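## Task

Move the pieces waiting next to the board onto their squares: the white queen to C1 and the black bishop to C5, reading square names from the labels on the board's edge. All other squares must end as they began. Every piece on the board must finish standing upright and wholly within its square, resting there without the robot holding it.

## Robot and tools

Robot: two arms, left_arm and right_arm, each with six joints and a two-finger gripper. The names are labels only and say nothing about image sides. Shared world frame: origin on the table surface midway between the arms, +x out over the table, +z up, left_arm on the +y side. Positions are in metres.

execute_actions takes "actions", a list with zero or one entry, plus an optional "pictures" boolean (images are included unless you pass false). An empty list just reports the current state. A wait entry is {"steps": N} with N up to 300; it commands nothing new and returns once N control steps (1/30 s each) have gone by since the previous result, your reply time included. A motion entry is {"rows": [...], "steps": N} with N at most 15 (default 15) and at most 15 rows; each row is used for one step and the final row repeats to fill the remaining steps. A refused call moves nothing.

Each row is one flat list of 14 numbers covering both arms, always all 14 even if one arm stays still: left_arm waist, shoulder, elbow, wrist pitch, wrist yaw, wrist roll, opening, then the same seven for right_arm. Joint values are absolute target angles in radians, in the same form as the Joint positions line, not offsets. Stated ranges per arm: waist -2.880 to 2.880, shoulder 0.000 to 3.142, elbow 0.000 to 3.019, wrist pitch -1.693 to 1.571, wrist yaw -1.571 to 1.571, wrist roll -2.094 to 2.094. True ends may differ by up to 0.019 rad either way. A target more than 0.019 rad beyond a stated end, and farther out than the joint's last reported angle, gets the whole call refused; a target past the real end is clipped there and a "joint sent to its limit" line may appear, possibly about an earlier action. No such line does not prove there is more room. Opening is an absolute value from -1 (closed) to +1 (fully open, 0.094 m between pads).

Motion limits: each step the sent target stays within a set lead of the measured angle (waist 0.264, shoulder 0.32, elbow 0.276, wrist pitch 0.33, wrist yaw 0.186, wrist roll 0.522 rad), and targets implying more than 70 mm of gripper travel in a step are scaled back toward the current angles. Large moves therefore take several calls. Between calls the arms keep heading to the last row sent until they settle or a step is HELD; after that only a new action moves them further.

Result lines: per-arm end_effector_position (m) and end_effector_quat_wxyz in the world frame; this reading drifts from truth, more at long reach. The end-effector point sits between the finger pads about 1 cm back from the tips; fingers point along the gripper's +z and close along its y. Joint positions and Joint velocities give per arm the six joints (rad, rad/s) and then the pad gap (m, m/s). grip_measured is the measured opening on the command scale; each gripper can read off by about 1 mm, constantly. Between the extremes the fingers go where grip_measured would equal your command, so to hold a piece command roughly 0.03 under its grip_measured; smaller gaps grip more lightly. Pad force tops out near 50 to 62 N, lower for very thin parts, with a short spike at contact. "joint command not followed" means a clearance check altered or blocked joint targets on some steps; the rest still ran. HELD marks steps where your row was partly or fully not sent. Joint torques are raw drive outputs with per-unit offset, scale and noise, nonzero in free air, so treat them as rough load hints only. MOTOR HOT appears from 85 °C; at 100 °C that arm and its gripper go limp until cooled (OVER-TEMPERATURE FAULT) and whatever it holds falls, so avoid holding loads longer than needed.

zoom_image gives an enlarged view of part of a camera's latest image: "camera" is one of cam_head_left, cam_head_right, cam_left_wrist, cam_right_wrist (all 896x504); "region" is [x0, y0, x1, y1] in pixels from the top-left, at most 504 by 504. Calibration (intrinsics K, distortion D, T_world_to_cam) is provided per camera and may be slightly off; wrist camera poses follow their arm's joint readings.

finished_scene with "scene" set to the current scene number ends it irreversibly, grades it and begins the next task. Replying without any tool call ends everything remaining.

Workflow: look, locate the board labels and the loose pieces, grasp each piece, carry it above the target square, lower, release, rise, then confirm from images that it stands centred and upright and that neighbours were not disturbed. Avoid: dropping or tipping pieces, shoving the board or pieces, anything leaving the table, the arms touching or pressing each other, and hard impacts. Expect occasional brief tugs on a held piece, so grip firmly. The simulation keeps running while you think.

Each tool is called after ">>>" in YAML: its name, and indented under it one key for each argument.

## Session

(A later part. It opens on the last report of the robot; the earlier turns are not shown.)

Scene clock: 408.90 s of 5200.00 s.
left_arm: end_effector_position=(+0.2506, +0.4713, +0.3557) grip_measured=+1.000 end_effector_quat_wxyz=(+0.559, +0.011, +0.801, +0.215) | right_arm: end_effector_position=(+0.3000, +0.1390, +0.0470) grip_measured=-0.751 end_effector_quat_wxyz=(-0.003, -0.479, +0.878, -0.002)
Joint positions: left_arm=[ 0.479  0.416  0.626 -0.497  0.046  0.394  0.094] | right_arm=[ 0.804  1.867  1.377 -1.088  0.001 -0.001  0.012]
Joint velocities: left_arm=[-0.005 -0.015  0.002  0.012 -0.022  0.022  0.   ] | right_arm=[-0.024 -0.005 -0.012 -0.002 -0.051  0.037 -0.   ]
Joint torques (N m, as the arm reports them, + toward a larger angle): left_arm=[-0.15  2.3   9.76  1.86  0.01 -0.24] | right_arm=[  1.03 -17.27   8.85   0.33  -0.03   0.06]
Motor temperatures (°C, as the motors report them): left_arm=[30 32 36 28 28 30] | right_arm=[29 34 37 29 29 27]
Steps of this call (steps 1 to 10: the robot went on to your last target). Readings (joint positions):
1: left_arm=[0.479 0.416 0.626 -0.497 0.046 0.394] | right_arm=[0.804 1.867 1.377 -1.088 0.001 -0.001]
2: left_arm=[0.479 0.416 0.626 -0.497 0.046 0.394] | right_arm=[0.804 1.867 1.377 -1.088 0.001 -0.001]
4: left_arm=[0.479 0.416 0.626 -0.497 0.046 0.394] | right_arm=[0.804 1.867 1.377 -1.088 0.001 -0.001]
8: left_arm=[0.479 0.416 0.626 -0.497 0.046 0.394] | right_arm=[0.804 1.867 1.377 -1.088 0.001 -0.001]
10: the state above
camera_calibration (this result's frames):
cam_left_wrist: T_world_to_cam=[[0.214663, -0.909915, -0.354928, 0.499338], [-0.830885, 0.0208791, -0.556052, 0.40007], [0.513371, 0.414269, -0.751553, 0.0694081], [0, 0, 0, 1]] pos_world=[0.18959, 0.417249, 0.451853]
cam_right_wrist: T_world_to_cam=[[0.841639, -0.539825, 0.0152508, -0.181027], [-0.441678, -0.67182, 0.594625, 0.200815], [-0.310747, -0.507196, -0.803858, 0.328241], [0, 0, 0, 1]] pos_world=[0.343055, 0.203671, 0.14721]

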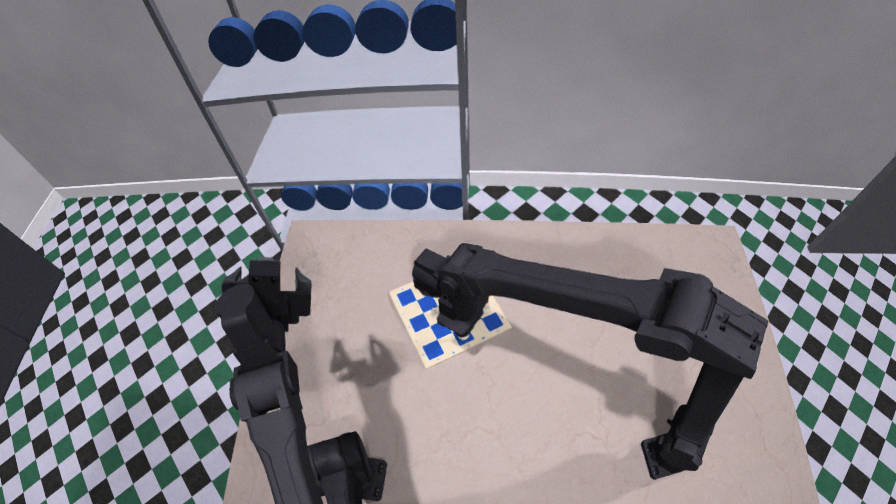

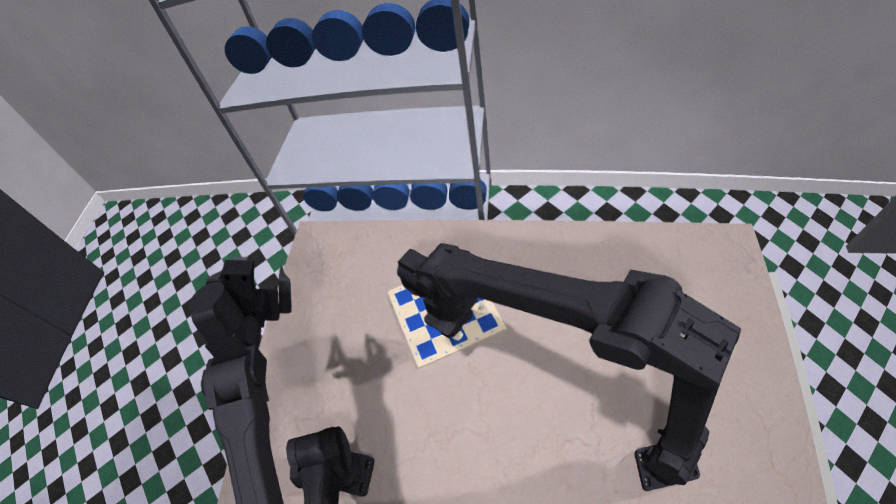

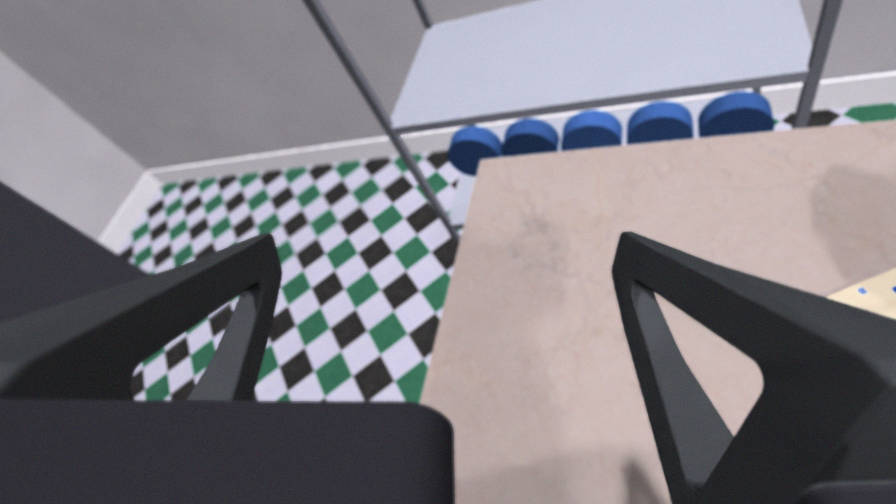

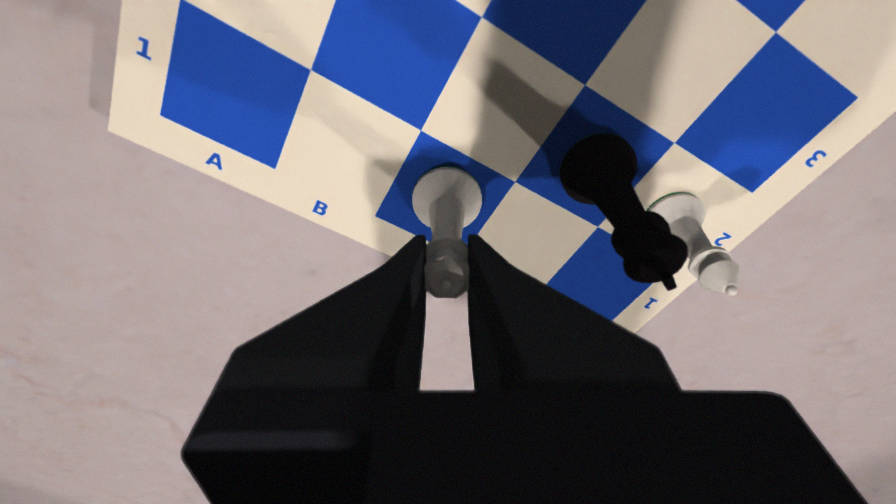

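Centered and in contact. Release and lift.

>>> execute_actions:
  actions:
    - {"rows":[[0.479,0.416,0.626,-0.497,0.046,0.394,1,0.802,1.868,1.385,-1.08,0.003,0.005,-0.76],[0.479,0.416,0.626,-0.497,0.046,0.394,1,0.802,1.865,1.385,-1.08,0.003,0.005,-0.73],[0.479,0.416,0.626,-0.497,0.046,0.394,1,0.802,1.865,1.385,-1.08,0.003,0.005,-0.69],[0.479,0.416,0.626,-0.497,0.046,0.394,1,0.802,1.865,1.385,-1.08,0.003,0.005,-0.64],[0.479,0.416,0.626,-0.497,0.046,0.394,1,0.802,1.865,1.385,-1.08,0.003,0.005,-0.59],[0.479,0.416,0.626,-0.497,0.046,0.394,1,0.802,1.862,1.385,-1.08,0.003,0.005,-0.54],[0.479,0.416,0.626,-0.497,0.046,0.394,1,0.802,1.857,1.385,-1.08,0.003,0.005,-0.5],[0.479,0.416,0.626,-0.497,0.046,0.394,1,0.802,1.85,1.385,-1.08,0.003,0.005,-0.5],[0.479,0.416,0.626,-0.497,0.046,0.394,1,0.802,1.842,1.385,-1.08,0.003,0.005,-0.5],[0.479,0.416,0.626,-0.497,0.046,0.394,1,0.802,1.833,1.385,-1.08,0.003,0.005,-0.5],[0.479,0.416,0.626,-0.497,0.046,0.394,1,0.802,1.823,1.385,-1.08,0.003,0.005,-0.5],[0.479,0.416,0.626,-0.497,0.046,0.394,1,0.802,1.812,1.385,-1.08,0.003,0.005,-0.5],[0.479,0.416,0.626,-0.497,0.046,0.394,1,0.802,1.8,1.385,-1.08,0.003,0.005,-0.5],[0.479,0.416,0.626,-0.497,0.046,0.394,1,0.802,1.787,1.385,-1.08,0.003,0.005,-0.5],[0.479,0.416,0.626,-0.497,0.046,0.394,1,0.802,1.773,1.385,-1.08,0.003,0.005,-0.5]],"steps":15}
  pictures: false

>>> execute_actions:
  actions:
    - {"rows":[[0.479,0.416,0.626,-0.497,0.046,0.394,1,0.802,1.758,1.385,-1.08,0.003,0.005,-0.5],[0.479,0.416,0.626,-0.497,0.046,0.394,1,0.802,1.742,1.385,-1.08,0.003,0.005,-0.5],[0.479,0.416,0.626,-0.497,0.046,0.394,1,0.802,1.726,1.385,-1.08,0.003,0.005,-0.5],[0.479,0.416,0.626,-0.497,0.046,0.394,1,0.802,1.71,1.385,-1.08,0.003,0.005,-0.5],[0.479,0.416,0.626,-0.497,0.046,0.394,1,0.802,1.694,1.385,-1.08,0.003,0.005,-0.5],[0.479,0.416,0.626,-0.497,0.046,0.394,1,0.802,1.678,1.385,-1.08,0.003,0.005,-0.5],[0.479,0.416,0.626,-0.497,0.046,0.394,1,0.802,1.662,1.385,-1.08,0.003,0.005,-0.5],[0.479,0.416,0.626,-0.497,0.046,0.394,1,0.802,1.646,1.385,-1.08,0.003,0.005,-0.5],[0.479,0.416,0.626,-0.497,0.046,0.394,1,0.802,1.631,1.385,-1.08,0.003,0.005,-0.5],[0.479,0.416,0.626,-0.497,0.046,0.394,1,0.802,1.617,1.385,-1.08,0.003,0.005,-0.5],[0.479,0.416,0.626,-0.497,0.046,0.394,1,0.802,1.605,1.385,-1.08,0.003,0.005,-0.5],[0.479,0.416,0.626,-0.497,0.046,0.394,1,0.802,1.595,1.385,-1.08,0.003,0.005,-0.5],[0.479,0.416,0.626,-0.497,0.046,0.394,1,0.802,1.588,1.385,-1.08,0.003,0.005,-0.5],[0.479,0.416,0.626,-0.497,0.046,0.394,1,0.802,1.583,1.385,-1.08,0.003,0.005,-0.5],[0.479,0.416,0.626,-0.497,0.046,0.394,1,0.802,1.58,1.385,-1.08,0.003,0.005,-0.5]],"steps":15}
  pictures: false

>>> execute_actions:
  actions:
    - {"steps":12}

Scene clock: 439.07 s of 5200.00 s.
left_arm: end_effector_position=(+0.2506, +0.4713, +0.3557) grip_measured=+1.000 end_effector_quat_wxyz=(+0.559, +0.011, +0.801, +0.215) | right_arm: end_effector_position=(+0.3003, +0.1395, +0.0568) grip_measured=-0.502 end_effector_quat_wxyz=(+0.005, -0.479, +0.878, +0.002)
Joint positions: left_arm=[ 0.479  0.416  0.626 -0.497  0.046  0.394  0.094] | right_arm=[ 0.804  1.847  1.375 -1.088  0.001 -0.001  0.023]
Joint velocities: left_arm=[ 0.005  0.005  0.012 -0.002  0.037  0.022  0.   ] | right_arm=[-0.005 -0.288 -0.032  0.012  0.007  0.007 -0.   ]
Joint torques (N m, as the arm reports them, + toward a larger angle): left_arm=[-0.55  2.4   9.74  2.07  0.07 -0.24] | right_arm=[  0.72 -21.55   9.14   0.38  -0.03   0.  ]
Motor temperatures (°C, as the motors report them): left_arm=[30 32 37 28 28 30] | right_arm=[29 34 36 29 29 27]
Steps of this call (steps 1 to 15: the robot went on to your last target; steps 16 to 90: nothing new was sent; then 26.67 s passed at rest; steps 91 to 105: all 15 steps of this action). Readings (joint positions):
91: left_arm=[0.479 0.416 0.626 -0.497 0.046 0.394] | right_arm=[0.804 1.867 1.377 -1.088 0.001 -0.001]
92: left_arm=[0.479 0.416 0.626 -0.497 0.046 0.394] | right_arm=[0.804 1.867 1.377 -1.088 0.001 -0.001]
94: left_arm=[0.479 0.416 0.626 -0.497 0.046 0.394] | right_arm=[0.804 1.867 1.377 -1.088 0.001 -0.001]
98: left_arm=[0.479 0.416 0.626 -0.497 0.046 0.394] | right_arm=[0.804 1.867 1.377 -1.088 0.001 -0.001]
105: the state above

Scene clock: 439.57 s of 5200.00 s.
left_arm: end_effector_position=(+0.2506, +0.4713, +0.3557) grip_measured=+1.000 end_effector_quat_wxyz=(+0.559, +0.011, +0.801, +0.215) | right_arm: end_effector_position=(+0.3008, +0.1403, +0.1894) grip_measured=-0.502 end_effector_quat_wxyz=(+0.118, -0.475, +0.870, +0.063)
Joint positions: left_arm=[ 0.479  0.416  0.626 -0.497  0.046  0.394  0.094] | right_arm=[ 0.804  1.587  1.372 -1.088  0.001 -0.001  0.023]
Joint velocities: left_arm=[ 0.015 -0.005 -0.002 -0.012  0.095  0.007  0.   ] | right_arm=[ 0.005 -0.278 -0.002 -0.017  0.037 -0.051  0.001]
Joint torques (N m, as the arm reports them, + toward a larger angle): left_arm=[-0.86  2.19  9.76  1.83  0.04 -0.25] | right_arm=[  1.29 -13.61  10.32   0.77  -0.05   0.06]
Motor temperatures (°C, as the motors report them): left_arm=[30 32 37 28 28 30] | right_arm=[29 34 36 29 29 27]
Steps of this call (steps 1 to 15: all 15 steps of this action). Readings (joint positions):
1: left_arm=[0.479 0.416 0.626 -0.497 0.046 0.394] | right_arm=[0.804 1.836 1.373 -1.088 0.001 -0.001]
2: left_arm=[0.479 0.416 0.626 -0.497 0.046 0.394] | right_arm=[0.804 1.823 1.372 -1.088 0.001 -0.001]
4: left_arm=[0.479 0.416 0.626 -0.497 0.046 0.394] | right_arm=[0.804 1.790 1.372 -1.088 0.001 -0.001]
8: left_arm=[0.479 0.416 0.626 -0.497 0.046 0.394] | right_arm=[0.804 1.708 1.372 -1.088 0.001 -0.001]
15: the state above

Scene clock: 439.97 s of 5200.00 s.
left_arm: end_effector_position=(+0.2506, +0.4713, +0.3557) grip_measured=+1.000 end_effector_quat_wxyz=(+0.559, +0.011, +0.801, +0.215) | right_arm: end_effector_position=(+0.3004, +0.1397, +0.1957) grip_measured=-0.502 end_effector_quat_wxyz=(+0.123, -0.474, +0.869, +0.066)
Joint positions: left_arm=[ 0.479  0.416  0.626 -0.497  0.046  0.394  0.094] | right_arm=[ 0.804  1.575  1.372 -1.088  0.001 -0.001  0.023]
Joint velocities: left_arm=[ 0.005  0.005 -0.002 -0.012 -0.022 -0.007  0.   ] | right_arm=[-0.005 -0.005 -0.007 -0.002  0.037 -0.022 -0.001]
Joint torques (N m, as the arm reports them, + toward a larger angle): left_arm=[-0.26  2.03  9.66  1.91  0.05 -0.28] | right_arm=[  1.2  -15.11  10.33   0.58   0.03   0.05]
Motor temperatures (°C, as the motors report them): left_arm=[30 32 37 28 28 30] | right_arm=[29 34 36 29 29 27]
Steps of this call (steps 1 to 12: the robot went on to your last target). Readings (joint positions):
1: left_arm=[0.479 0.416 0.626 -0.497 0.046 0.394] | right_arm=[0.804 1.579 1.372 -1.088 0.001 -0.001]
2: left_arm=[0.479 0.416 0.626 -0.497 0.046 0.394] | right_arm=[0.804 1.574 1.372 -1.088 0.001 -0.001]
4: left_arm=[0.479 0.416 0.626 -0.497 0.046 0.394] | right_arm=[0.804 1.573 1.372 -1.088 0.001 -0.001]
8: left_arm=[0.479 0.416 0.626 -0.497 0.046 0.394] | right_arm=[0.804 1.575 1.372 -1.088 0.001 -0.001]
12: the state above
camera_calibration (this result's frames):
cam_left_wrist: T_world_to_cam=[[0.214663, -0.909915, -0.354928, 0.499338], [-0.830885, 0.0208791, -0.556052, 0.40007], [0.513371, 0.414269, -0.751553, 0.0694081], [0, 0, 0, 1]] pos_world=[0.18959, 0.417249, 0.451853]
cam_right_wrist: T_world_to_cam=[[0.839229, -0.543559, 0.0154428, -0.182088], [-0.515246, -0.785795, 0.342123, 0.200529], [-0.173829, -0.295076, -0.939528, 0.40402], [0, 0, 0, 1]] pos_world=[0.326365, 0.177816, 0.313794]

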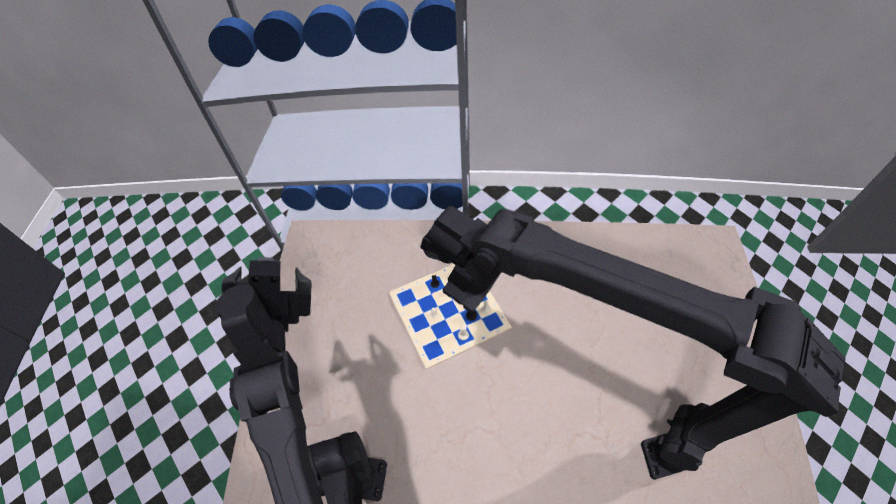

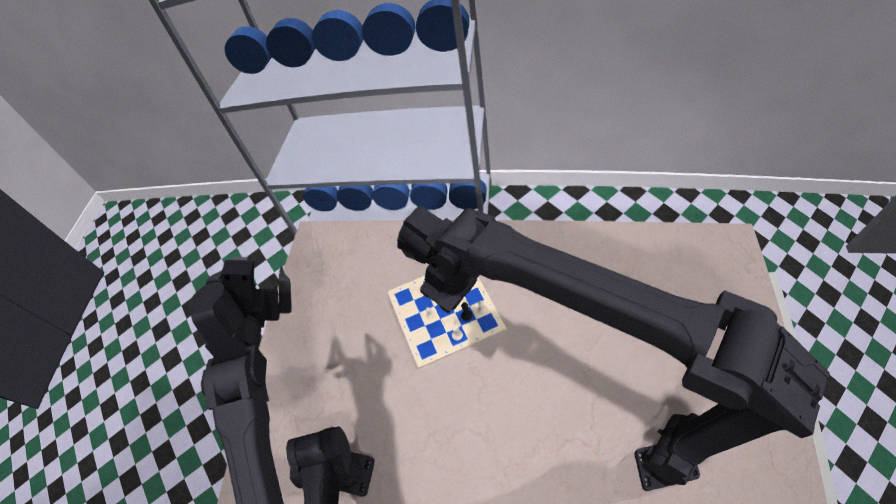

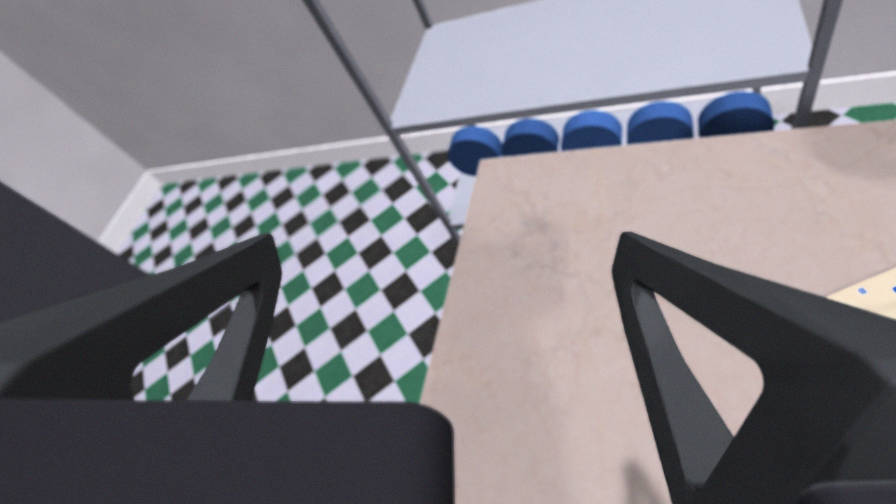

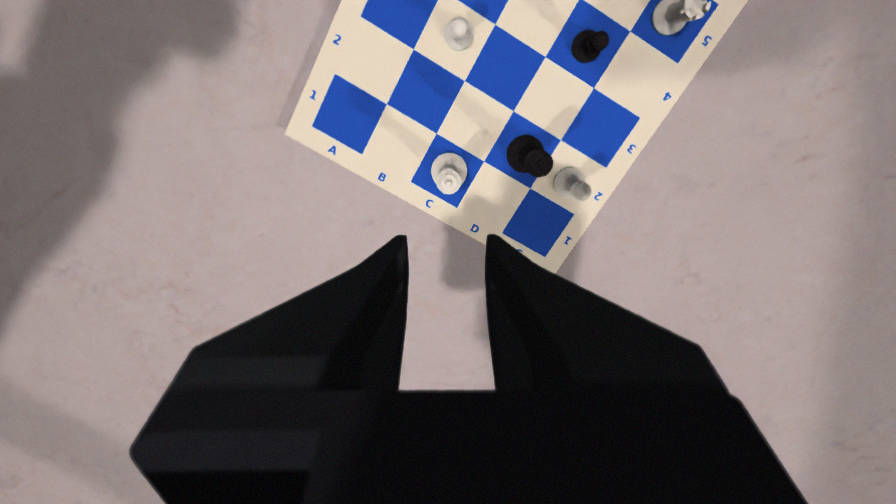

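>>> finished_scene:
  scene: 2

The scene is finished: the task was done.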